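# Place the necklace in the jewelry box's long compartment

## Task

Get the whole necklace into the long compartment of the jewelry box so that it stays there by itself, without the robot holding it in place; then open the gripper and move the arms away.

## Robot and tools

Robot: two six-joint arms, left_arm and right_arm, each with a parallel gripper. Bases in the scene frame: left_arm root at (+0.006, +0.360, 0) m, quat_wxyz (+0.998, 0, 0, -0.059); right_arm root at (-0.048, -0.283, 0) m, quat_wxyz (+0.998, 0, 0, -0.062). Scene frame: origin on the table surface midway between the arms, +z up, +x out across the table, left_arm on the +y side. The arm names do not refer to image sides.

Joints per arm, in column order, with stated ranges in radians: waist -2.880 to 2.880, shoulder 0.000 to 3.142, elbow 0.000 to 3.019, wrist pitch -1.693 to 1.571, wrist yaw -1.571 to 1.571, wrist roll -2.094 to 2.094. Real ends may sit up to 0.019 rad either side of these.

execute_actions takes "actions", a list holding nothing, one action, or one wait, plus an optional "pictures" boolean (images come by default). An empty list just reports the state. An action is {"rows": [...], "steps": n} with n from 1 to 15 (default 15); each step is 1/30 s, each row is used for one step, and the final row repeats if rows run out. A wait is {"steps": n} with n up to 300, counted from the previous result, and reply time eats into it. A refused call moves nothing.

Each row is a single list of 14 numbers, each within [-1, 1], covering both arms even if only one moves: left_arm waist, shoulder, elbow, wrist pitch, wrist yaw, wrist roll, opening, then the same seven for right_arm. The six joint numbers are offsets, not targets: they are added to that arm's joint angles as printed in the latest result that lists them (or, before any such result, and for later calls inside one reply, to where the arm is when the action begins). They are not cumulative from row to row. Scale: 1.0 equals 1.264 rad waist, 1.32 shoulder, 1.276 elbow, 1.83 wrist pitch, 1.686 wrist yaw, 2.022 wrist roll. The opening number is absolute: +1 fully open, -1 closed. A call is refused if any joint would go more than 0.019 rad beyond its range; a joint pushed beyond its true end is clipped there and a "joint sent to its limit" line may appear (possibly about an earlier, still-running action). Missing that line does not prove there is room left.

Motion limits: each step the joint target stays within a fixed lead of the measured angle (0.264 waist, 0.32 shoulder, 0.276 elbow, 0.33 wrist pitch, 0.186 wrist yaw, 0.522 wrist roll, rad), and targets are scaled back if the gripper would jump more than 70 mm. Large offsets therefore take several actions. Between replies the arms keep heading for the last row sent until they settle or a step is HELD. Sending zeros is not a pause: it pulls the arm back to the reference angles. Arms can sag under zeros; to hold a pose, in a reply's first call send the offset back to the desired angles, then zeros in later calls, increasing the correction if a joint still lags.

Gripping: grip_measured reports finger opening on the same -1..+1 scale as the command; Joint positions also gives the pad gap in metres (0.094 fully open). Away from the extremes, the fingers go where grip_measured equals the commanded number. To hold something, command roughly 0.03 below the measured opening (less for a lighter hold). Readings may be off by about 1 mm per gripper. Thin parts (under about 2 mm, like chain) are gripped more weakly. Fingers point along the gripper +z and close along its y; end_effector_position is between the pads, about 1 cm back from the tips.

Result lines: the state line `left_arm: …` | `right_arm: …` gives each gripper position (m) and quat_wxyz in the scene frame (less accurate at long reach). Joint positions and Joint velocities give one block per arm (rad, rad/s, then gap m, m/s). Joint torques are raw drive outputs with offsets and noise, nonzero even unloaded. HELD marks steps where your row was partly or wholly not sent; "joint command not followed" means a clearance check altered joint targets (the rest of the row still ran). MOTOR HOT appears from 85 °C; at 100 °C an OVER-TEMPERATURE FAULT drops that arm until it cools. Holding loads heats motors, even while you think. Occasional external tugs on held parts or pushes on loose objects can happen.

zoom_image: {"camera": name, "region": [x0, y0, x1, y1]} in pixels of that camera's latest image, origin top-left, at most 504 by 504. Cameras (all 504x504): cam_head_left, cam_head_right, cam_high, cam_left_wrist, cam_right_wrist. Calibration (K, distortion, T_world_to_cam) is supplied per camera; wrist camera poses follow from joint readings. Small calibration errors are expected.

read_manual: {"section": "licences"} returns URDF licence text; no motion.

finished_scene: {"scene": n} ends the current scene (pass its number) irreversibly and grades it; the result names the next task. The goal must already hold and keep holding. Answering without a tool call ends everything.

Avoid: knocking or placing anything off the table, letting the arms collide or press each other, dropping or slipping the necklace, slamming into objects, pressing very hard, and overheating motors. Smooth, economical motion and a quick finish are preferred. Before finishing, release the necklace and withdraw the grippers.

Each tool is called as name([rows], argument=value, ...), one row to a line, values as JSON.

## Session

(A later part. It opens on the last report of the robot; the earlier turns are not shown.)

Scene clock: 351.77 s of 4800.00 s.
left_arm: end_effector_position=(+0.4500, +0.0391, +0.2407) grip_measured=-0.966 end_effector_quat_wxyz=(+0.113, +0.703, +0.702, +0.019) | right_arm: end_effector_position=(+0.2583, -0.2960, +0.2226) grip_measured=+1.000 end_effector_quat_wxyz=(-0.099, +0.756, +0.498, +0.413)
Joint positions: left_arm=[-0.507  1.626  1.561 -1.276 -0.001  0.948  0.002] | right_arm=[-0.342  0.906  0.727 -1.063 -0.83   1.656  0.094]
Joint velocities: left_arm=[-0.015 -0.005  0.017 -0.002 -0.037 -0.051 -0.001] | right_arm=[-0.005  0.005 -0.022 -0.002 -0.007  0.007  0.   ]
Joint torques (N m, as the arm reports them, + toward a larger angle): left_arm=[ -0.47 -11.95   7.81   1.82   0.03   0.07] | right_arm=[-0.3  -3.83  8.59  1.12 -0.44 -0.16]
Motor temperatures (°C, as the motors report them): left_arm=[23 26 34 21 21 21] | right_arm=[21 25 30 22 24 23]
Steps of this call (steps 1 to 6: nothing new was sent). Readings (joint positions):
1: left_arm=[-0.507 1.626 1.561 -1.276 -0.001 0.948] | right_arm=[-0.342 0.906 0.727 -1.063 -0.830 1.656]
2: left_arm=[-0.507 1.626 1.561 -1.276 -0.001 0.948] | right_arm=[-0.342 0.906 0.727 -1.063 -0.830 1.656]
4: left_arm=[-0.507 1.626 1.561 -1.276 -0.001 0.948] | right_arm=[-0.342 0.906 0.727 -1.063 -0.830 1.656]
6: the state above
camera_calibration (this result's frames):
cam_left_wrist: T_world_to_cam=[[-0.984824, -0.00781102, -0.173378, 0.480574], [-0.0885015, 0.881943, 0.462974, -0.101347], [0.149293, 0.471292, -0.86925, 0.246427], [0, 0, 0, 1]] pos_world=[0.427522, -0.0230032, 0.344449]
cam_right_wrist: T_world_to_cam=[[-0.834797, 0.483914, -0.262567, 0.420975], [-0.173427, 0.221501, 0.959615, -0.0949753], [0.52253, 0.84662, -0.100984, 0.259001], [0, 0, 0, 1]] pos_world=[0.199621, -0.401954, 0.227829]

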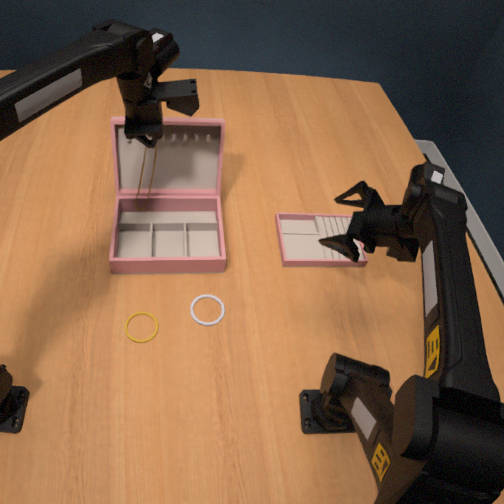

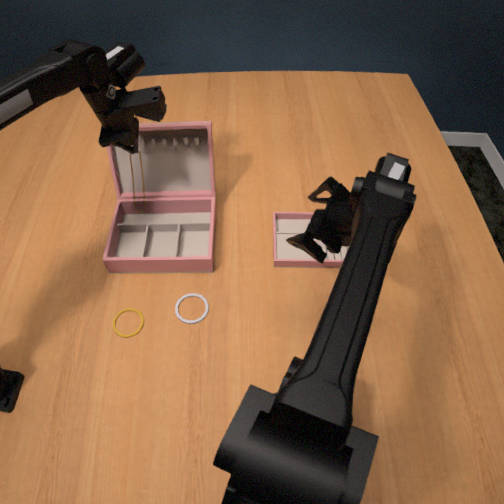

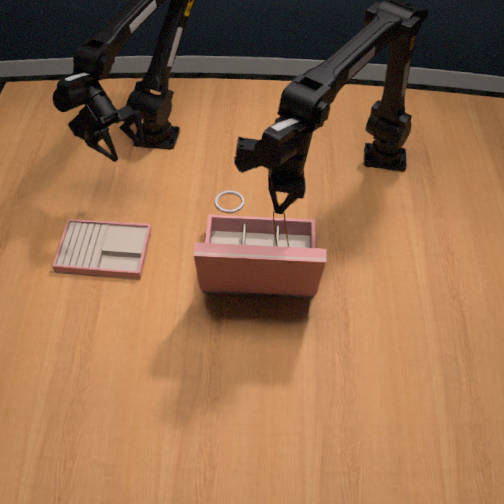

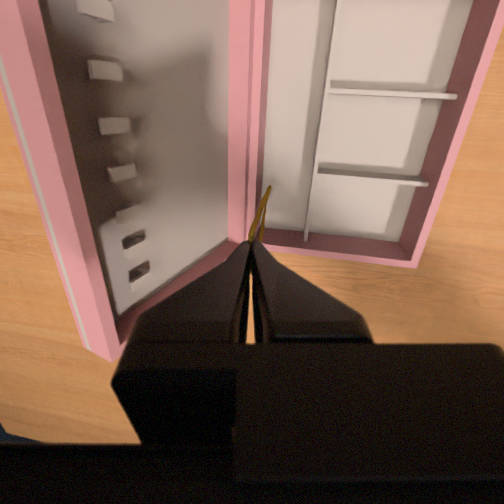

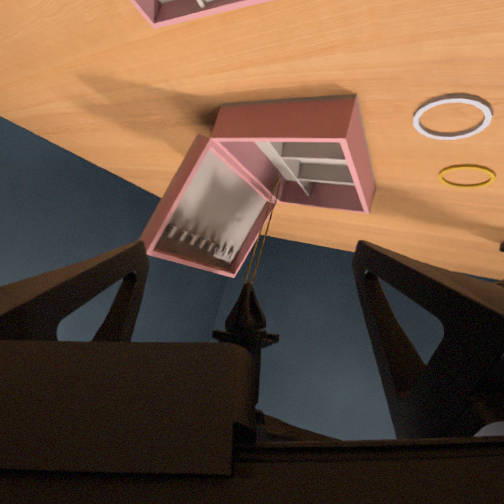

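execute_actions([
  {"rows": [[0,0,-0.006,0.011,0,0,-0.98,0,0,0,0,0,0,1],[0,0,-0.012,0.015,0,0,-0.98,0,0,0,0,0,0,1],[0,0,-0.019,0.02,0,0.006,-0.98,0,0,0,0,0,0,1],[0.004,-0.006,-0.026,0.025,0,0.008,-0.98,0,0,0,0,0,0,1],[0.007,-0.012,-0.033,0.03,0,0.01,-0.98,0,0,0,0,0,0,1],[0.011,-0.016,-0.04,0.034,0,0.012,-0.98,0,0,0,0,0,0,1],[0.015,-0.02,-0.047,0.037,0,0.014,-0.98,0,0,0,0,0,0,1],[0.019,-0.024,-0.054,0.039,0,0.016,-0.98,0,0,0,0,0,0,1],[0.023,-0.028,-0.061,0.041,0,0.018,-0.98,0,0,0,0,0,0,1],[0.027,-0.032,-0.068,0.042,0,0.02,-0.98,0,0,0,0,0,0,1],[0.031,-0.036,-0.074,0.043,0,0.022,-0.98,0,0,0,0,0,0,1],[0.035,-0.04,-0.08,0.044,0,0.024,-0.98,0,0,0,0,0,0,1],[0.039,-0.043,-0.086,0.045,0,0.026,-0.98,0,0,0,0,0,0,1],[0.043,-0.046,-0.091,0.046,0,0.028,-0.98,0,0,0,0,0,0,1],[0.047,-0.049,-0.095,0.046,0,0.03,-0.98,0,0,0,0,0,0,1]], "steps": 15},
], pictures=false)

execute_actions([
  {"steps": 30},
])

Scene clock: 365.57 s of 4800.00 s.
left_arm: end_effector_position=(+0.4476, +0.0673, +0.2033) grip_measured=-0.966 end_effector_quat_wxyz=(+0.096, +0.702, +0.706, +0.020) | right_arm: end_effector_position=(+0.2583, -0.2960, +0.2226) grip_measured=+1.000 end_effector_quat_wxyz=(-0.099, +0.756, +0.498, +0.413)
Joint positions: left_arm=[-0.466  1.611  1.449 -1.213 -0.001  0.981  0.002] | right_arm=[-0.342  0.906  0.727 -1.063 -0.83   1.656  0.094]
Joint velocities: left_arm=[ 0.19  -0.132 -0.183  0.042  0.037  0.066 -0.   ] | right_arm=[ 0.005 -0.005 -0.012 -0.007 -0.081 -0.022  0.   ]
Joint torques (N m, as the arm reports them, + toward a larger angle): left_arm=[ -0.32 -14.34   7.9    1.71   0.04   0.19] | right_arm=[-0.31 -3.91  8.56  1.12 -0.44 -0.16]
Motor temperatures (°C, as the motors report them): left_arm=[23 26 33 21 21 21] | right_arm=[21 25 30 22 24 23]
Steps of this call (steps 1 to 399: nothing new was sent; steps 400 to 414: all 15 steps of this action). Readings (joint positions):
400: left_arm=[-0.507 1.626 1.561 -1.276 -0.001 0.948] | right_arm=[-0.342 0.906 0.727 -1.063 -0.830 1.656]
401: left_arm=[-0.507 1.626 1.560 -1.275 -0.001 0.948] | right_arm=[-0.342 0.906 0.727 -1.063 -0.830 1.656]
403: left_arm=[-0.507 1.626 1.552 -1.263 -0.001 0.948] | right_arm=[-0.342 0.906 0.727 -1.063 -0.830 1.656]
407: left_arm=[-0.504 1.626 1.515 -1.233 -0.001 0.956] | right_arm=[-0.342 0.906 0.727 -1.063 -0.830 1.656]
414: the state above

Scene clock: 366.57 s of 4800.00 s.
left_arm: end_effector_position=(+0.4500, +0.0792, +0.2135) grip_measured=-0.966 end_effector_quat_wxyz=(+0.106, +0.699, +0.707, +0.024) | right_arm: end_effector_position=(+0.2583, -0.2960, +0.2226) grip_measured=+1.000 end_effector_quat_wxyz=(-0.099, +0.756, +0.498, +0.413)
Joint positions: left_arm=[-0.445  1.583  1.439 -1.21  -0.001  0.996  0.002] | right_arm=[-0.342  0.906  0.727 -1.063 -0.83   1.656  0.094]
Joint velocities: left_arm=[-0.024  0.005 -0.017  0.002  0.051 -0.051 -0.001] | right_arm=[-0.005  0.005 -0.012  0.007  0.037  0.051  0.   ]
Joint torques (N m, as the arm reports them, + toward a larger angle): left_arm=[ -0.63 -12.49   7.83   1.77   0.04   0.21] | right_arm=[-0.32 -3.86  8.57  1.14 -0.44 -0.17]
Motor temperatures (°C, as the motors report them): left_arm=[23 26 33 21 21 21] | right_arm=[21 25 30 22 24 23]
Steps of this call (steps 1 to 30: the robot went on to your last target). Readings (joint positions):
1: left_arm=[-0.460 1.607 1.444 -1.213 -0.001 0.984] | right_arm=[-0.342 0.906 0.727 -1.063 -0.830 1.656]
2: left_arm=[-0.454 1.603 1.441 -1.213 -0.001 0.986] | right_arm=[-0.342 0.906 0.727 -1.063 -0.830 1.656]
4: left_arm=[-0.446 1.596 1.439 -1.213 -0.001 0.990] | right_arm=[-0.342 0.906 0.727 -1.063 -0.830 1.656]
8: left_arm=[-0.445 1.585 1.439 -1.211 -0.001 0.993] | right_arm=[-0.342 0.906 0.727 -1.063 -0.830 1.656]
30: the state above
All arms were judged still, so your last target was given up. Only a new action makes them travel on or press farther. Fingers that are still opening or closing keep moving.
camera_calibration (this result's frames):
cam_left_wrist: T_world_to_cam=[[-0.985443, -0.0197593, -0.168857, 0.476405], [-0.0993326, 0.872972, 0.477548, -0.121576], [0.137971, 0.487369, -0.862227, 0.206234], [0, 0, 0, 1]] pos_world=[0.428939, 0.0150343, 0.316323]
cam_right_wrist: T_world_to_cam=[[-0.834797, 0.483914, -0.262567, 0.420975], [-0.173427, 0.221501, 0.959615, -0.0949753], [0.52253, 0.84662, -0.100984, 0.259001], [0, 0, 0, 1]] pos_world=[0.199621, -0.401954, 0.227829]

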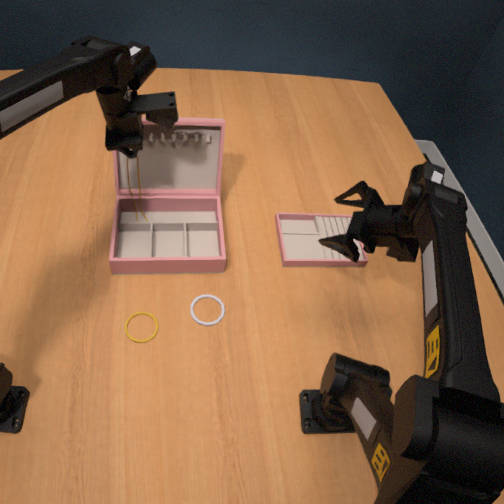

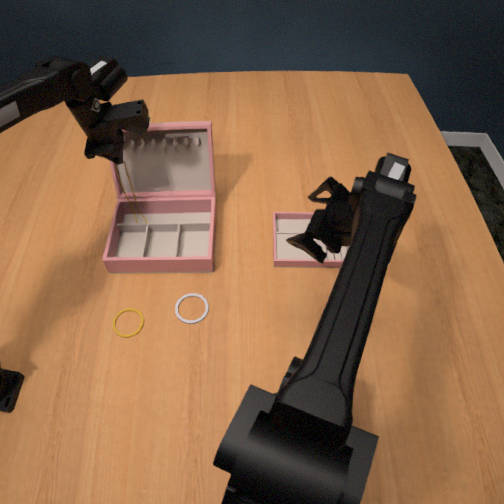

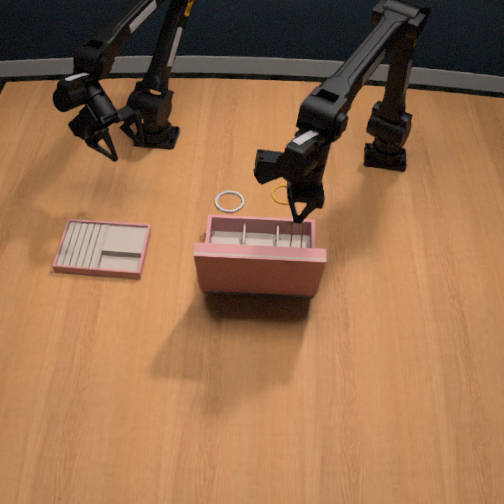

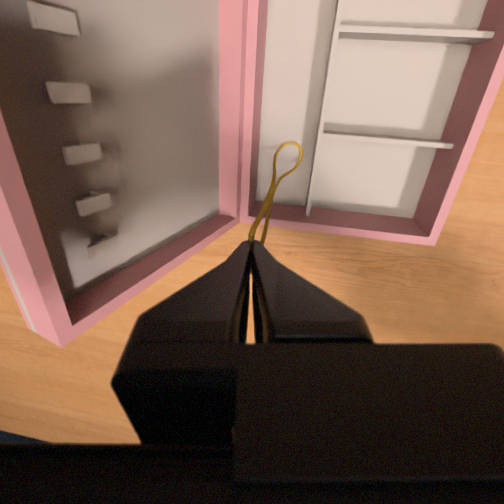

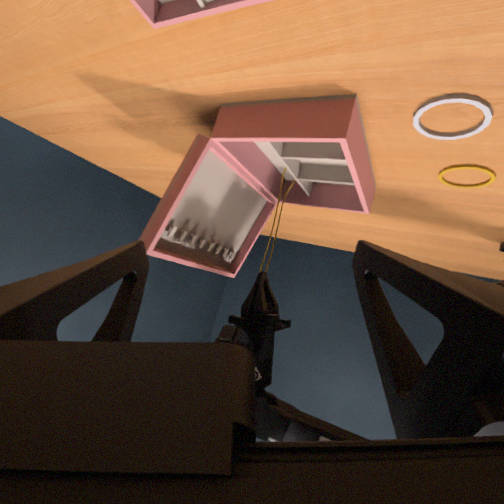

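execute_actions([
  {"rows": [[-0.004,0.016,-0.004,0.012,0,-0.006,-0.98,0,0,0,0,0,0,1],[-0.008,0.022,-0.008,0.018,0,-0.009,-0.98,0,0,0,0,0,0,1],[-0.013,0.03,-0.012,0.025,0,-0.012,-0.98,0,0,0,0,0,0,1],[-0.018,0.038,-0.016,0.032,0,-0.015,-0.98,0,0,0,0,0,0,1],[-0.024,0.047,-0.02,0.04,0,-0.018,-0.98,0,0,0,0,0,0,1],[-0.029,0.056,-0.023,0.047,0,-0.021,-0.98,0,0,0,0,0,0,1],[-0.035,0.065,-0.026,0.055,0,-0.024,-0.98,0,0,0,0,0,0,1],[-0.04,0.074,-0.029,0.062,0,-0.027,-0.98,0,0,0,0,0,0,1],[-0.046,0.083,-0.032,0.07,0,-0.03,-0.98,0,0,0,0,0,0,1],[-0.051,0.092,-0.034,0.077,0,-0.033,-0.98,0,0,0,0,0,0,1],[-0.057,0.101,-0.036,0.084,0,-0.036,-0.98,0,0,0,0,0,0,1],[-0.062,0.109,-0.038,0.091,0,-0.039,-0.98,0,0,0,0,0,0,1],[-0.067,0.117,-0.04,0.097,0,-0.042,-0.98,0,0,0,0,0,0,1],[-0.071,0.124,-0.041,0.103,0,-0.044,-0.98,0,0,0,0,0,0,1],[-0.074,0.13,-0.042,0.108,0,-0.046,-0.98,0,0,0,0,0,0,1]], "steps": 15},
], pictures=false)

execute_actions([
  {"steps": 15},
])

Scene clock: 382.93 s of 4800.00 s.
left_arm: end_effector_position=(+0.4492, +0.0270, +0.1364) grip_measured=-0.966 end_effector_quat_wxyz=(+0.100, +0.707, +0.700, +0.015) | right_arm: end_effector_position=(+0.2583, -0.2960, +0.2226) grip_measured=+1.000 end_effector_quat_wxyz=(-0.099, +0.756, +0.498, +0.413)
Joint positions: left_arm=[-0.525  1.71   1.394 -1.051 -0.001  0.937  0.002] | right_arm=[-0.342  0.906  0.727 -1.063 -0.83   1.656  0.094]
Joint velocities: left_arm=[-0.239  0.444 -0.115  0.32  -0.051 -0.198 -0.001] | right_arm=[-0.015 -0.005  0.007  0.002  0.007 -0.007  0.   ]
Joint torques (N m, as the arm reports them, + toward a larger angle): left_arm=[ -0.51 -12.05   7.55   1.56   0.03  -0.09] | right_arm=[-0.29 -3.82  8.58  1.12 -0.44 -0.16]
Motor temperatures (°C, as the motors report them): left_arm=[23 26 33 21 21 21] | right_arm=[21 25 30 22 24 23]
Steps of this call (steps 1 to 476: nothing new was sent; steps 477 to 491: all 15 steps of this action). Readings (joint positions):
477: left_arm=[-0.445 1.583 1.439 -1.210 -0.001 0.996] | right_arm=[-0.342 0.906 0.727 -1.063 -0.830 1.656]
478: left_arm=[-0.445 1.583 1.439 -1.207 -0.001 0.995] | right_arm=[-0.342 0.906 0.727 -1.063 -0.830 1.656]
480: left_arm=[-0.447 1.584 1.434 -1.191 -0.001 0.991] | right_arm=[-0.342 0.906 0.727 -1.063 -0.830 1.656]
484: left_arm=[-0.466 1.607 1.421 -1.142 -0.001 0.974] | right_arm=[-0.342 0.906 0.727 -1.063 -0.830 1.656]
491: the state above

Scene clock: 383.43 s of 4800.00 s.
left_arm: end_effector_position=(+0.4423, +0.0197, +0.1077) grip_measured=-0.966 end_effector_quat_wxyz=(+0.082, +0.707, +0.702, +0.011) | right_arm: end_effector_position=(+0.2583, -0.2960, +0.2226) grip_measured=+1.000 end_effector_quat_wxyz=(-0.099, +0.756, +0.498, +0.413)
Joint positions: left_arm=[-0.543  1.754  1.378 -1.03  -0.001  0.916  0.002] | right_arm=[-0.342  0.906  0.727 -1.063 -0.83   1.656  0.094]
Joint velocities: left_arm=[-0.015  0.005 -0.002 -0.022  0.007 -0.037  0.001] | right_arm=[ 0.005 -0.005 -0.012 -0.007 -0.007 -0.007  0.   ]
Joint torques (N m, as the arm reports them, + toward a larger angle): left_arm=[ -0.02 -13.39   8.     1.6    0.03  -0.06] | right_arm=[-0.37 -3.82  8.59  1.12 -0.44 -0.16]
Motor temperatures (°C, as the motors report them): left_arm=[23 26 33 21 21 21] | right_arm=[21 25 30 22 24 23]
Steps of this call (steps 1 to 15: the robot went on to your last target). Readings (joint positions):
1: left_arm=[-0.532 1.724 1.390 -1.043 -0.001 0.933] | right_arm=[-0.342 0.906 0.727 -1.063 -0.830 1.656]
2: left_arm=[-0.537 1.736 1.387 -1.037 -0.001 0.929] | right_arm=[-0.342 0.906 0.727 -1.063 -0.830 1.656]
4: left_arm=[-0.543 1.750 1.381 -1.033 -0.001 0.925] | right_arm=[-0.342 0.906 0.727 -1.063 -0.830 1.656]
8: left_arm=[-0.543 1.754 1.378 -1.031 -0.001 0.919] | right_arm=[-0.342 0.906 0.727 -1.063 -0.830 1.656]
15: the state above
camera_calibration (this result's frames):
cam_left_wrist: T_world_to_cam=[[-0.992952, 0.00263708, -0.118485, 0.447217], [-0.056967, 0.866061, 0.496682, -0.0405907], [0.103925, 0.499932, -0.859807, 0.159555], [0, 0, 0, 1]] pos_world=[0.425171, -0.0457921, 0.210336]
cam_right_wrist: T_world_to_cam=[[-0.834797, 0.483914, -0.262567, 0.420975], [-0.173427, 0.221501, 0.959615, -0.0949753], [0.52253, 0.84662, -0.100984, 0.259001], [0, 0, 0, 1]] pos_world=[0.199621, -0.401954, 0.227829]

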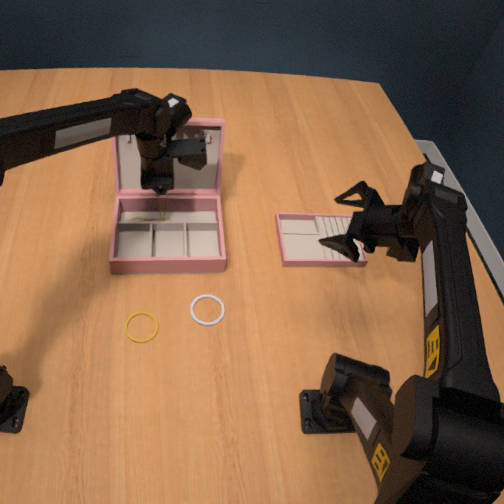

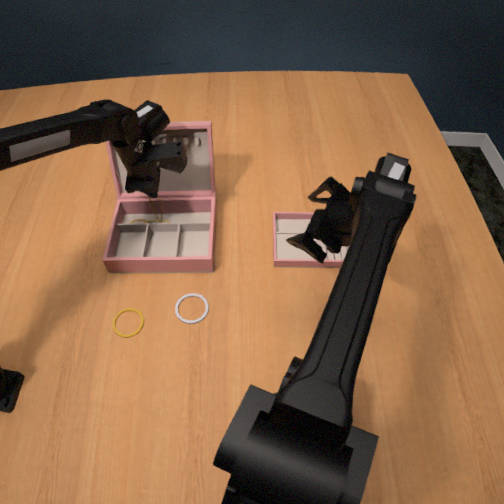

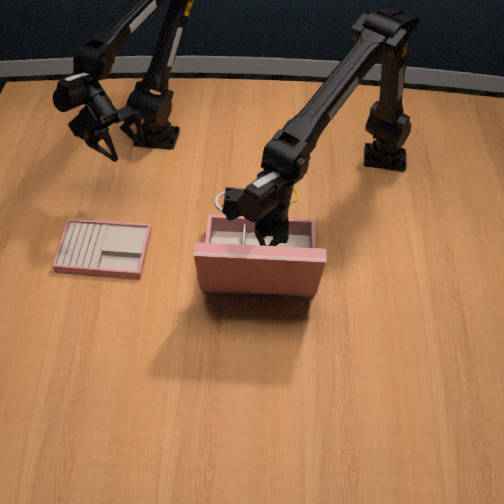

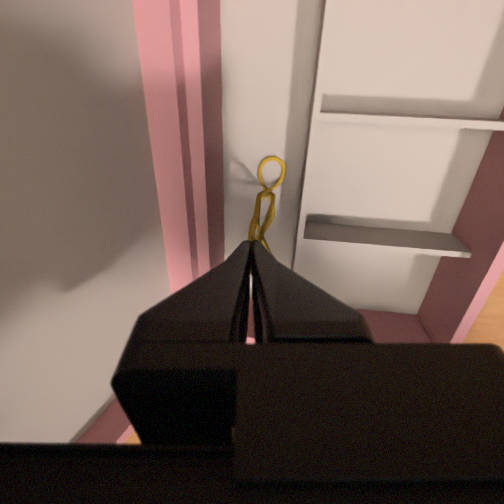

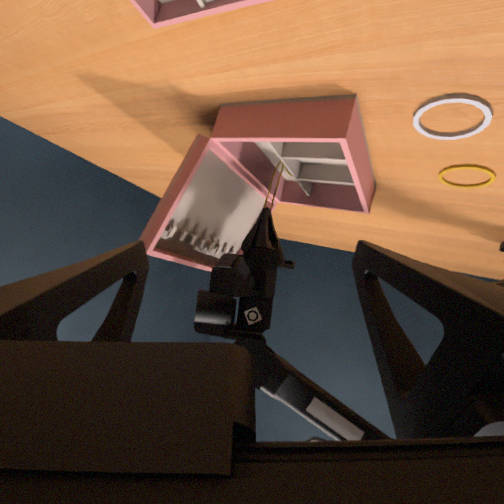

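execute_actions([
  {"rows": [[-0.004,0.014,0.03,0.012,0,-0.006,-0.98,0,0,0,0,0,0,1],[-0.007,0.021,0.032,0.018,0,-0.009,-0.98,0,0,0,0,0,0,1],[-0.011,0.029,0.034,0.024,0,-0.012,-0.98,0,0,0,0,0,0,1],[-0.015,0.038,0.035,0.031,0,-0.015,-0.98,0,0,0,0,0,0,1],[-0.019,0.047,0.036,0.038,0,-0.018,-0.98,0,0,0,0,0,0,1],[-0.024,0.056,0.037,0.045,0,-0.021,-0.98,0,0,0,0,0,0,1],[-0.028,0.065,0.038,0.052,0,-0.024,-0.98,0,0,0,0,0,0,1],[-0.032,0.074,0.039,0.059,0,-0.027,-0.98,0,0,0,0,0,0,1],[-0.036,0.082,0.04,0.066,0,-0.03,-0.98,0,0,0,0,0,0,1],[-0.04,0.09,0.041,0.072,0,-0.033,-0.98,0,0,0,0,0,0,1],[-0.043,0.097,0.042,0.077,0,-0.036,-0.98,0,0,0,0,0,0,1],[-0.046,0.103,0.043,0.082,0,-0.039,-0.98,0,0,0,0,0,0,1],[-0.049,0.108,0.044,0.086,0,-0.041,-0.98,0,0,0,0,0,0,1],[-0.051,0.111,0.044,0.089,0,-0.043,-0.98,0,0,0,0,0,0,1],[-0.052,0.113,0.044,0.09,0,-0.043,-0.98,0,0,0,0,0,0,1]], "steps": 15},
], pictures=false)

execute_actions([
  {"steps": 12},
])

Scene clock: 397.80 s of 4800.00 s.
left_arm: end_effector_position=(+0.4451, -0.0251, +0.0540) grip_measured=-0.966 end_effector_quat_wxyz=(+0.097, +0.706, +0.701, +0.007) | right_arm: end_effector_position=(+0.2583, -0.2960, +0.2226) grip_measured=+1.000 end_effector_quat_wxyz=(-0.099, +0.756, +0.498, +0.413)
Joint positions: left_arm=[-0.601  1.869  1.386 -0.893 -0.001  0.859  0.002] | right_arm=[-0.342  0.906  0.727 -1.063 -0.83   1.656  0.094]
Joint velocities: left_arm=[-0.142  0.327  0.002  0.183  0.037 -0.095 -0.001] | right_arm=[-0.005 -0.024 -0.012  0.007  0.051  0.022  0.   ]
Joint torques (N m, as the arm reports them, + toward a larger angle): left_arm=[ -0.18 -12.76  10.12   1.72   0.03  -0.02] | right_arm=[-0.33 -3.85  8.58  1.15 -0.44 -0.16]
Motor temperatures (°C, as the motors report them): left_arm=[23 27 33 21 21 21] | right_arm=[21 25 30 22 24 23]
Steps of this call (steps 1 to 15: the robot went on to your last target; steps 16 to 290: nothing new was sent; then 4.20 s passed at rest; steps 291 to 305: all 15 steps of this action). Readings (joint positions):
291: left_arm=[-0.543 1.754 1.378 -1.029 -0.001 0.916] | right_arm=[-0.342 0.906 0.727 -1.063 -0.830 1.656]
292: left_arm=[-0.543 1.754 1.378 -1.027 -0.001 0.915] | right_arm=[-0.342 0.906 0.727 -1.063 -0.830 1.656]
294: left_arm=[-0.544 1.755 1.378 -1.012 -0.001 0.911] | right_arm=[-0.342 0.906 0.727 -1.063 -0.830 1.656]
298: left_arm=[-0.557 1.778 1.381 -0.965 -0.001 0.895] | right_arm=[-0.342 0.906 0.727 -1.063 -0.830 1.656]
305: the state above

Scene clock: 398.20 s of 4800.00 s.
left_arm: end_effector_position=(+0.4417, -0.0304, +0.0409) grip_measured=-0.966 end_effector_quat_wxyz=(+0.091, +0.705, +0.703, +0.005) | right_arm: end_effector_position=(+0.2583, -0.2960, +0.2226) grip_measured=+1.000 end_effector_quat_wxyz=(-0.099, +0.756, +0.498, +0.413)
Joint positions: left_arm=[-0.612  1.894  1.387 -0.883 -0.001  0.843  0.002] | right_arm=[-0.342  0.906  0.727 -1.063 -0.83   1.656  0.094]
Joint velocities: left_arm=[-0.005 -0.005  0.012 -0.007 -0.007  0.007  0.001] | right_arm=[ 0.015 -0.005 -0.012  0.007  0.022  0.007  0.   ]
Joint torques (N m, as the arm reports them, + toward a larger angle): left_arm=[ -0.2  -13.6    9.98   1.67   0.02  -0.1 ] | right_arm=[-0.28 -3.86  8.57  1.14 -0.44 -0.16]
Motor temperatures (°C, as the motors report them): left_arm=[23 27 33 21 21 21] | right_arm=[21 25 30 22 24 23]
Steps of this call (steps 1 to 12: the robot went on to your last target). Readings (joint positions):
1: left_arm=[-0.605 1.879 1.386 -0.888 -0.001 0.856] | right_arm=[-0.342 0.906 0.727 -1.063 -0.830 1.656]
2: left_arm=[-0.609 1.886 1.386 -0.887 -0.001 0.853] | right_arm=[-0.342 0.906 0.727 -1.063 -0.830 1.656]
4: left_arm=[-0.612 1.894 1.386 -0.885 -0.001 0.849] | right_arm=[-0.342 0.906 0.727 -1.063 -0.830 1.656]
8: left_arm=[-0.612 1.894 1.387 -0.883 -0.001 0.845] | right_arm=[-0.342 0.906 0.727 -1.063 -0.830 1.656]
12: the state above
camera_calibration (this result's frames):
cam_left_wrist: T_world_to_cam=[[-0.992368, -0.0036759, -0.12326, 0.438575], [-0.0626852, 0.875813, 0.478563, 0.0395164], [0.106193, 0.482637, -0.869359, 0.126101], [0, 0, 0, 1]] pos_world=[0.424314, -0.093858, 0.144775]
cam_right_wrist: T_world_to_cam=[[-0.834797, 0.483914, -0.262567, 0.420975], [-0.173427, 0.221501, 0.959615, -0.0949753], [0.52253, 0.84662, -0.100984, 0.259001], [0, 0, 0, 1]] pos_world=[0.199621, -0.401954, 0.227829]

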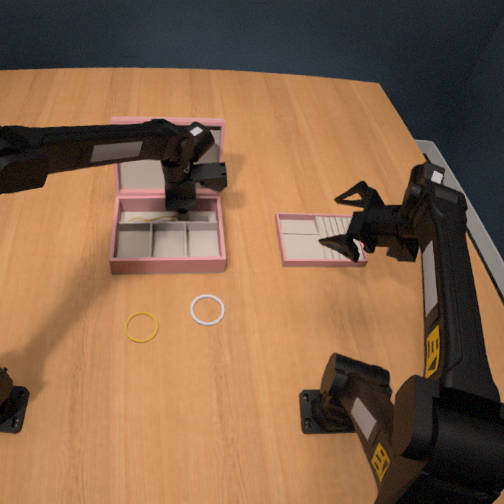

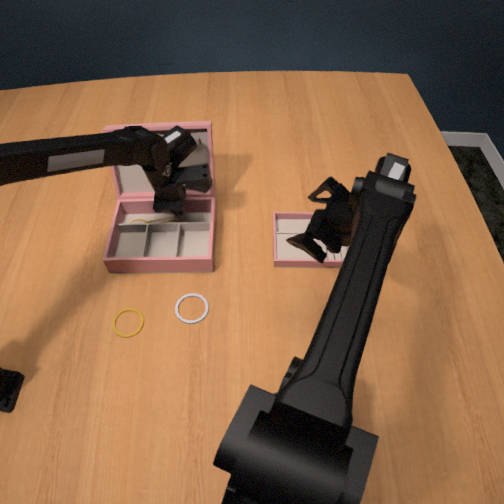

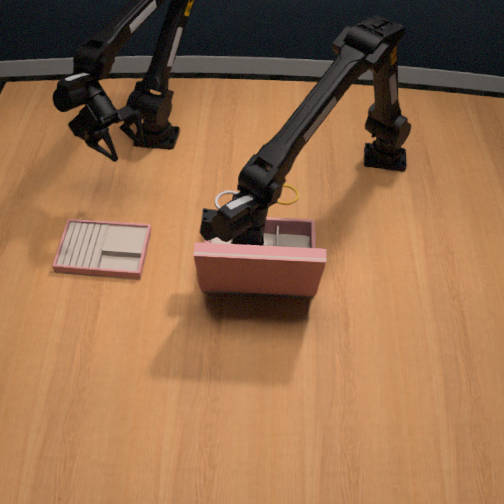

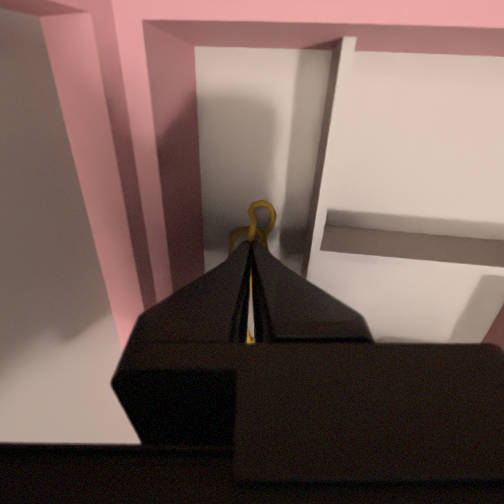

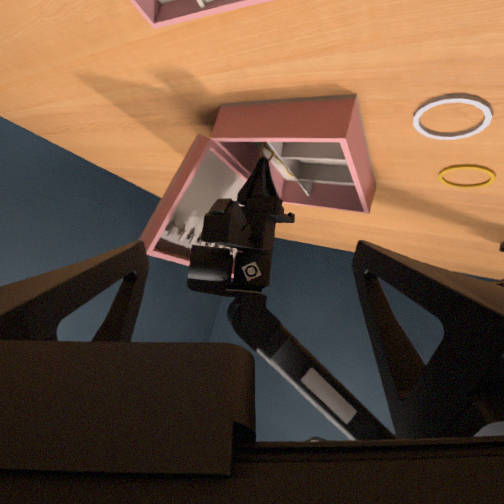

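execute_actions([
  {"rows": [[0,0.012,0.03,0.008,0,0,-0.98,0,0,0,0,0,0,1],[0,0.016,0.03,0.01,0,0,-0.98,0,0,0,0,0,0,1],[0,0.02,0.03,0.012,0,0,-0.98,0,0,0,0,0,0,1],[0,0.024,0.03,0.014,0,0,-0.98,0,0,0,0,0,0,1],[0,0.028,0.03,0.016,0,0,-0.98,0,0,0,0,0,0,1],[0,0.032,0.03,0.017,0,0,-0.98,0,0,0,0,0,0,1],[0,0.034,0.03,0.017,0,0,-0.98,0,0,0,0,0,0,1],[0,0.034,0.03,0.017,0,0,-0.98,0,0,0,0,0,0,1],[0,0.034,0.03,0.017,0,0,-0.98,0,0,0,0,0,0,1],[0,0.034,0.03,0.017,0,0,-0.98,0,0,0,0,0,0,1],[0,0.034,0.03,0.017,0,0,-0.98,0,0,0,0,0,0,1],[0,0.034,0.03,0.017,0,0,-0.94,0,0,0,0,0,0,1],[0,0.034,0.03,0.017,0,0,-0.89,0,0,0,0,0,0,1],[0,0.034,0.03,0.017,0,0,-0.84,0,0,0,0,0,0,1],[0,0.034,0.03,0.017,0,0,-0.8,0,0,0,0,0,0,1]], "steps": 15},
], pictures=false)

execute_actions([
  {"steps": 8},
])

Scene clock: 406.93 s of 4800.00 s.
left_arm: end_effector_position=(+0.4432, -0.0318, +0.0344) grip_measured=-0.824 end_effector_quat_wxyz=(+0.091, +0.705, +0.704, +0.005) | right_arm: end_effector_position=(+0.2583, -0.2960, +0.2226) grip_measured=+1.000 end_effector_quat_wxyz=(-0.099, +0.756, +0.498, +0.413)
Joint positions: left_arm=[-0.612  1.907  1.387 -0.869 -0.001  0.842  0.008] | right_arm=[-0.342  0.906  0.727 -1.063 -0.83   1.656  0.094]
Joint velocities: left_arm=[-0.024  0.015 -0.012 -0.012 -0.066 -0.051  0.043] | right_arm=[-0.015 -0.005  0.007 -0.007 -0.007 -0.007  0.   ]
Joint torques (N m, as the arm reports them, + toward a larger angle): left_arm=[ -0.5  -12.03   9.38   1.7    0.03   0.09] | right_arm=[-0.3  -3.78  8.61  1.12 -0.44 -0.16]
Motor temperatures (°C, as the motors report them): left_arm=[23 27 34 21 21 21] | right_arm=[21 25 30 22 24 23]
Steps of this call (steps 1 to 30: the robot went on to your last target; steps 31 to 90: nothing new was sent; then 5.23 s passed at rest; steps 91 to 105: all 15 steps of this action). Readings (joint positions):
91: left_arm=[-0.612 1.894 1.387 -0.883 -0.001 0.842] | right_arm=[-0.342 0.906 0.727 -1.063 -0.830 1.656]
92: left_arm=[-0.612 1.894 1.387 -0.883 -0.001 0.842] | right_arm=[-0.342 0.906 0.727 -1.063 -0.830 1.656]
94: left_arm=[-0.612 1.894 1.387 -0.880 -0.001 0.842] | right_arm=[-0.342 0.906 0.727 -1.063 -0.830 1.656]
98: left_arm=[-0.612 1.897 1.387 -0.871 -0.001 0.842] | right_arm=[-0.342 0.906 0.727 -1.063 -0.830 1.656]
105: the state above

Scene clock: 407.20 s of 4800.00 s.
left_arm: end_effector_position=(+0.4432, -0.0317, +0.0342) grip_measured=-0.803 end_effector_quat_wxyz=(+0.091, +0.705, +0.704, +0.005) | right_arm: end_effector_position=(+0.2583, -0.2960, +0.2226) grip_measured=+1.000 end_effector_quat_wxyz=(-0.099, +0.756, +0.498, +0.413)
Joint positions: left_arm=[-0.612  1.907  1.387 -0.869 -0.001  0.842  0.009] | right_arm=[-0.342  0.906  0.727 -1.063 -0.83   1.656  0.094]
Joint velocities: left_arm=[-0.005 -0.005 -0.007  0.002  0.051  0.051 -0.001] | right_arm=[-0.005  0.005  0.007 -0.002  0.022  0.051  0.   ]
Joint torques (N m, as the arm reports them, + toward a larger angle): left_arm=[ -0.55 -12.82   9.2    1.75   0.03   0.08] | right_arm=[-0.37 -3.93  8.58  1.11 -0.44 -0.16]
Motor temperatures (°C, as the motors report them): left_arm=[23 27 34 21 21 21] | right_arm=[21 25 30 22 24 23]
Steps of this call (steps 1 to 8: the robot went on to your last target). Readings (joint positions):
1: left_arm=[-0.612 1.907 1.387 -0.869 -0.001 0.842] | right_arm=[-0.342 0.906 0.727 -1.063 -0.830 1.656]
2: left_arm=[-0.612 1.907 1.387 -0.869 -0.001 0.842] | right_arm=[-0.342 0.906 0.727 -1.063 -0.830 1.656]
4: left_arm=[-0.612 1.907 1.387 -0.869 -0.001 0.842] | right_arm=[-0.342 0.906 0.727 -1.063 -0.830 1.656]
8: the state above
camera_calibration (this result's frames):
cam_left_wrist: T_world_to_cam=[[-0.992345, -0.00484332, -0.123404, 0.439195], [-0.0637413, 0.875938, 0.478195, 0.044495], [0.105778, 0.4824, -0.869541, 0.12093], [0, 0, 0, 1]] pos_world=[0.425877, -0.0951841, 0.138074]
cam_right_wrist: T_world_to_cam=[[-0.834797, 0.483914, -0.262567, 0.420975], [-0.173427, 0.221501, 0.959615, -0.0949753], [0.52253, 0.84662, -0.100984, 0.259001], [0, 0, 0, 1]] pos_world=[0.199621, -0.401954, 0.227829]

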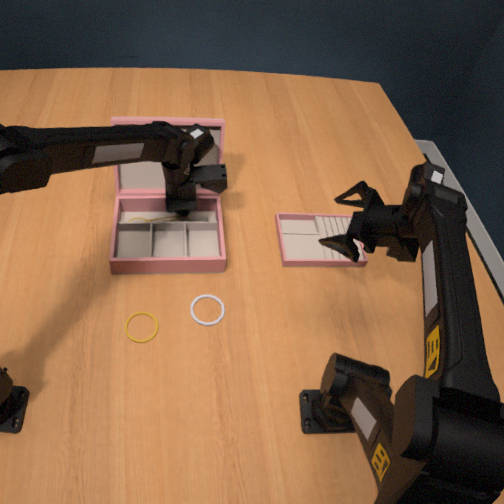

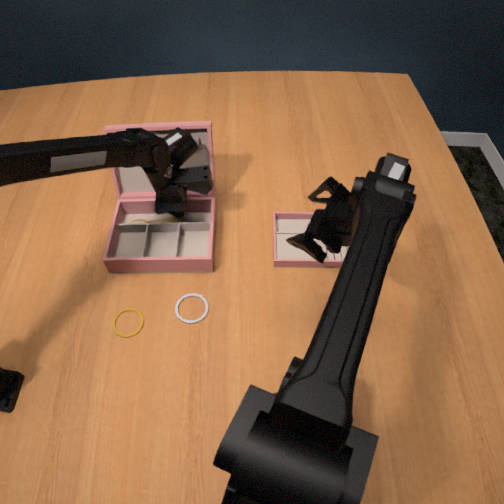

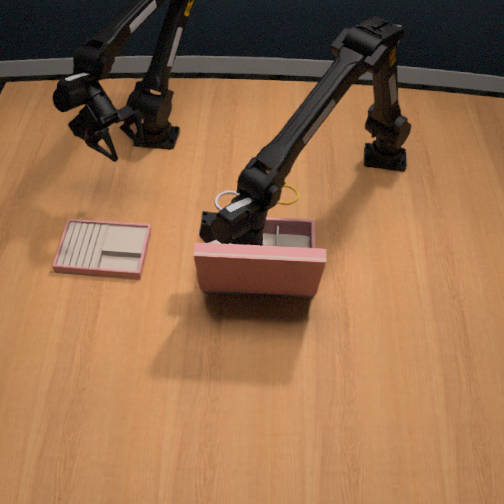

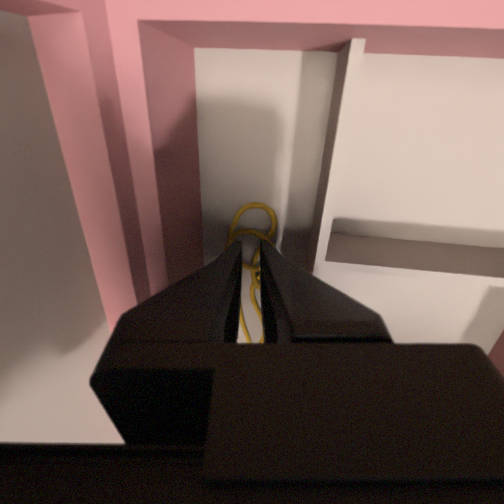

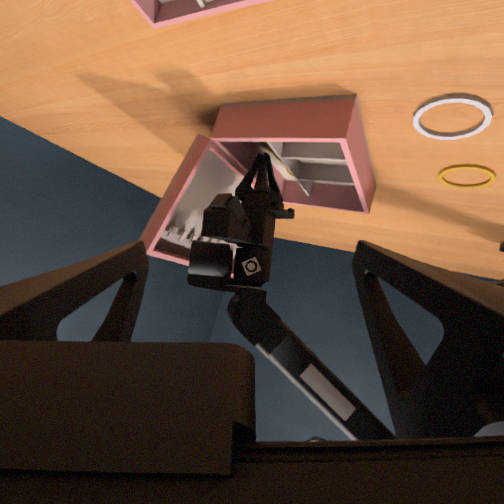

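execute_actions([
  {"rows": [[0,-0.02,0.03,0,0,0,-0.8,0,0,0,0,0,0,1],[0,-0.03,0.03,0,0,0,-0.8,0,0,0,0,0,0,1],[0,-0.042,0.03,-0.006,0,0,-0.8,0,0,0,0,0,0,1],[0,-0.055,0.03,-0.011,0,0,-0.8,0,0,0,0,0,0,1],[0,-0.068,0.03,-0.015,0,0,-0.8,0,0,0,0,0,0,1],[0,-0.082,0.03,-0.02,0,0,-0.8,0,0,0,0,0,0,1],[0,-0.096,0.03,-0.026,0,0,-0.8,0,0,0,0,0,0,1],[0,-0.11,0.03,-0.033,0,0,-0.8,0,0,0,0,0,0,1],[0,-0.125,0.03,-0.041,0,0,-0.8,0,0,0,0,0,0,1],[0,-0.14,0.03,-0.05,0,0,-0.8,0,0,0,0,0,0,1],[0,-0.155,0.03,-0.06,0,0,-0.8,0,0,0,0,0,0,1],[0,-0.17,0.03,-0.07,0,0,-0.8,0,0,0,0,0,0,1],[0,-0.185,0.03,-0.08,0,0,-0.8,0,0,0,0,0,0,1],[0,-0.2,0.03,-0.09,0,0,-0.8,0,0,0,0,0,0,1],[0,-0.215,0.03,-0.1,0,0,-0.8,0,0,0,0,0,0,1]], "steps": 15},
], pictures=false)

execute_actions([
  {"rows": [[0.005,-0.07,0,-0.03,0,0,-0.8,0,0,0,0,0,0,1],[0.012,-0.09,-0.015,-0.037,0,0,-0.8,0,0,0,0,0,0,1],[0.022,-0.11,-0.035,-0.044,0,0,-0.8,0,0,0,0,0,0,1],[0.035,-0.135,-0.055,-0.05,0,0,-0.8,0,0,0,0,0,0,1],[0.052,-0.16,-0.078,-0.056,0,0,-0.8,0,0,0,0,0,0,1],[0.072,-0.185,-0.1,-0.062,0,0,-0.8,0,0,0,0,0,0,1],[0.095,-0.21,-0.123,-0.068,0,0,-0.8,0,0,0,0,0,0,1],[0.12,-0.235,-0.146,-0.074,0,0,-0.8,0,0,0,0,0,0,1],[0.15,-0.26,-0.169,-0.08,0,0,-0.8,0,0,0,0,0,0,1],[0.18,-0.285,-0.192,-0.085,0,0,-0.8,0,0,0,0,0,0,1],[0.21,-0.31,-0.213,-0.09,0,0,-0.8,0,0,0,0,0,0,1],[0.24,-0.33,-0.232,-0.094,0,0,-0.8,0,0,0,0,0,0,1],[0.265,-0.348,-0.248,-0.097,0,0,-0.8,0,0,0,0,0,0,1],[0.285,-0.362,-0.26,-0.099,0,0,-0.8,0,0,0,0,0,0,1],[0.3,-0.37,-0.268,-0.1,0,0,-0.8,0,0,0,0,0,0,1]], "steps": 15},
], pictures=false)

execute_actions([
  {"steps": 15},
])

zoom_image(camera="cam_head_left", region=[105, 170, 235, 280])

Scene clock: 421.80 s of 4800.00 s.
left_arm: end_effector_position=(+0.4274, -0.0176, +0.1376) grip_measured=-0.803 end_effector_quat_wxyz=(+0.127, +0.702, +0.701, +0.007) | right_arm: end_effector_position=(+0.2583, -0.2960, +0.2226) grip_measured=+1.000 end_effector_quat_wxyz=(-0.099, +0.756, +0.498, +0.413)
Joint positions: left_arm=[-0.612  1.709  1.387 -0.994 -0.001  0.842  0.009] | right_arm=[-0.342  0.906  0.727 -1.063 -0.83   1.656  0.094]
Joint velocities: left_arm=[-0.005 -0.796 -0.007 -0.579 -0.022 -0.022  0.002] | right_arm=[ 0.015 -0.005 -0.007 -0.002 -0.081 -0.051  0.   ]
Joint torques (N m, as the arm reports them, + toward a larger angle): left_arm=[ -0.53 -15.15   9.94   0.69   0.02   0.07] | right_arm=[-0.39 -3.78  8.57  1.11 -0.44 -0.16]
Motor temperatures (°C, as the motors report them): left_arm=[23 27 34 21 21 21] | right_arm=[21 25 30 22 24 23]
Steps of this call (steps 1 to 15: the robot went on to your last target; steps 16 to 90: nothing new was sent; then 11.10 s passed at rest; steps 91 to 105: all 15 steps of this action). Readings (joint positions):
91: left_arm=[-0.612 1.907 1.387 -0.869 -0.001 0.842] | right_arm=[-0.342 0.906 0.727 -1.063 -0.830 1.656]
92: left_arm=[-0.612 1.907 1.387 -0.869 -0.001 0.842] | right_arm=[-0.342 0.906 0.727 -1.063 -0.830 1.656]
94: left_arm=[-0.612 1.902 1.387 -0.871 -0.001 0.842] | right_arm=[-0.342 0.906 0.727 -1.063 -0.830 1.656]
98: left_arm=[-0.612 1.864 1.387 -0.894 -0.001 0.842] | right_arm=[-0.342 0.906 0.727 -1.063 -0.830 1.656]
105: the state above

Scene clock: 422.30 s of 4800.00 s.
left_arm: end_effector_position=(+0.3793, +0.2091, +0.2007) grip_measured=-0.803 end_effector_quat_wxyz=(+0.110, +0.571, +0.813, +0.027) | right_arm: end_effector_position=(+0.2583, -0.2960, +0.2226) grip_measured=+1.000 end_effector_quat_wxyz=(-0.099, +0.756, +0.498, +0.413)
Joint positions: left_arm=[-0.265  1.263  1.074 -1.154 -0.002  0.842  0.009] | right_arm=[-0.342  0.906  0.727 -1.063 -0.83   1.656  0.094]
Joint velocities: left_arm=[ 1.158 -0.64  -0.554 -0.183 -0.051 -0.022  0.   ] | right_arm=[-0.015  0.005  0.022 -0.017 -0.022  0.007  0.   ]
Joint torques (N m, as the arm reports them, + toward a larger angle): left_arm=[-3.39 -7.47  8.12  0.39  0.08  0.07] | right_arm=[-0.29 -3.86  8.59  1.14 -0.44 -0.16]
Motor temperatures (°C, as the motors report them): left_arm=[23 27 34 21 21 21] | right_arm=[21 25 30 22 24 23]
Steps of this call (steps 1 to 15: all 15 steps of this action). Readings (joint positions):
1: left_arm=[-0.612 1.683 1.387 -1.011 -0.001 0.842] | right_arm=[-0.342 0.906 0.727 -1.063 -0.830 1.656]
2: left_arm=[-0.611 1.656 1.387 -1.022 -0.001 0.842] | right_arm=[-0.342 0.906 0.727 -1.063 -0.830 1.656]
4: left_arm=[-0.607 1.600 1.371 -1.042 -0.001 0.842] | right_arm=[-0.342 0.906 0.727 -1.063 -0.830 1.656]
8: left_arm=[-0.549 1.466 1.269 -1.086 0.000 0.842] | right_arm=[-0.342 0.906 0.727 -1.063 -0.830 1.656]
15: the state above

Scene clock: 422.80 s of 4800.00 s.
left_arm: end_effector_position=(+0.3696, +0.2274, +0.2036) grip_measured=-0.803 end_effector_quat_wxyz=(+0.111, +0.557, +0.822, +0.029) | right_arm: end_effector_position=(+0.2583, -0.2960, +0.2226) grip_measured=+1.000 end_effector_quat_wxyz=(-0.099, +0.756, +0.498, +0.413)
Joint positions: left_arm=[-0.231  1.218  1.044 -1.167 -0.003  0.842  0.009] | right_arm=[-0.342  0.906  0.727 -1.063 -0.83   1.656  0.094]
Joint velocities: left_arm=[-0.015  0.015 -0.017 -0.002 -0.007 -0.007 -0.002] | right_arm=[ 0.005  0.015 -0.012 -0.007  0.051 -0.051  0.   ]
Joint torques (N m, as the arm reports them, + toward a larger angle): left_arm=[-0.86 -5.49  8.07  0.6   0.09  0.07] | right_arm=[-0.32 -3.89  8.58  1.15 -0.44 -0.16]
Motor temperatures (°C, as the motors report them): left_arm=[23 27 34 21 21 21] | right_arm=[21 25 30 22 24 23]
Steps of this call (steps 1 to 15: the robot went on to your last target). Readings (joint positions):
1: left_arm=[-0.231 1.244 1.058 -1.160 -0.003 0.842] | right_arm=[-0.342 0.906 0.727 -1.063 -0.830 1.656]
2: left_arm=[-0.209 1.231 1.049 -1.164 -0.005 0.842] | right_arm=[-0.342 0.906 0.727 -1.063 -0.830 1.656]
4: left_arm=[-0.197 1.219 1.045 -1.167 -0.005 0.842] | right_arm=[-0.342 0.906 0.727 -1.063 -0.830 1.656]
8: left_arm=[-0.222 1.218 1.044 -1.167 -0.003 0.842] | right_arm=[-0.342 0.906 0.727 -1.063 -0.830 1.656]
15: the state above
camera_calibration (this result's frames):
cam_left_wrist: T_world_to_cam=[[-0.913116, -0.375284, -0.159311, 0.450545], [-0.405568, 0.796231, 0.448922, -0.117773], [-0.0416248, 0.474529, -0.879255, 0.209304], [0, 0, 0, 1]] pos_world=[0.372347, 0.163536, 0.308679]
cam_right_wrist: T_world_to_cam=[[-0.834797, 0.483914, -0.262567, 0.420975], [-0.173427, 0.221501, 0.959615, -0.0949753], [0.52253, 0.84662, -0.100984, 0.259001], [0, 0, 0, 1]] pos_world=[0.199621, -0.401954, 0.227829]

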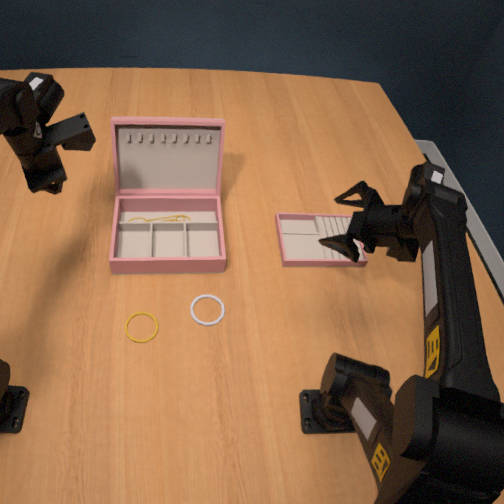

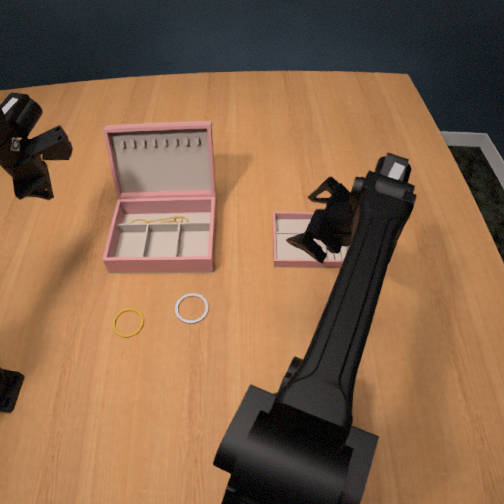

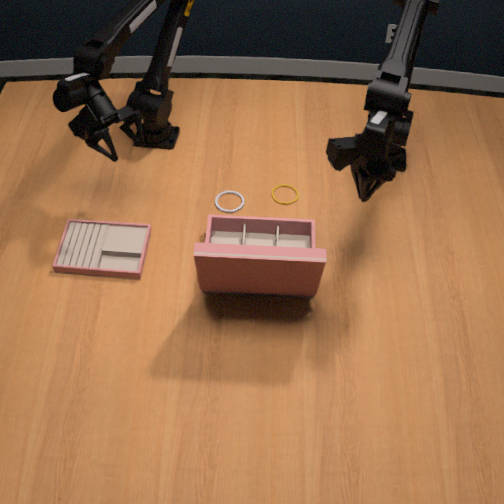

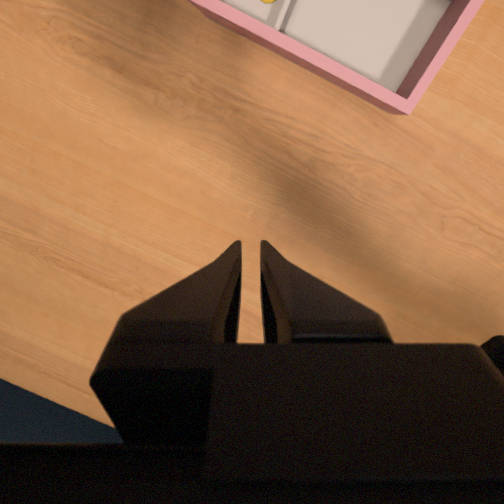

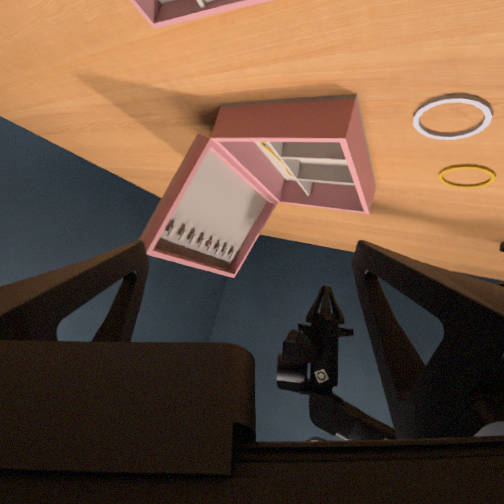

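Region (105, 170, 235, 280) of cam_head_left's 504x504 image, scaled by 3.877, with more detail than that image has; it fills the top 426 rows of this view, and the rest is white.

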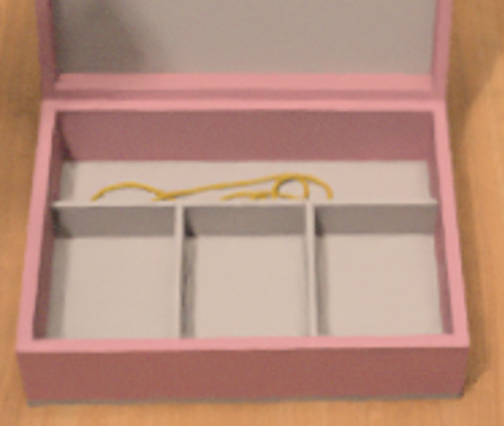

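The necklace is fully inside the long compartment.

finished_scene(scene=2)

The scene is finished: the task was done.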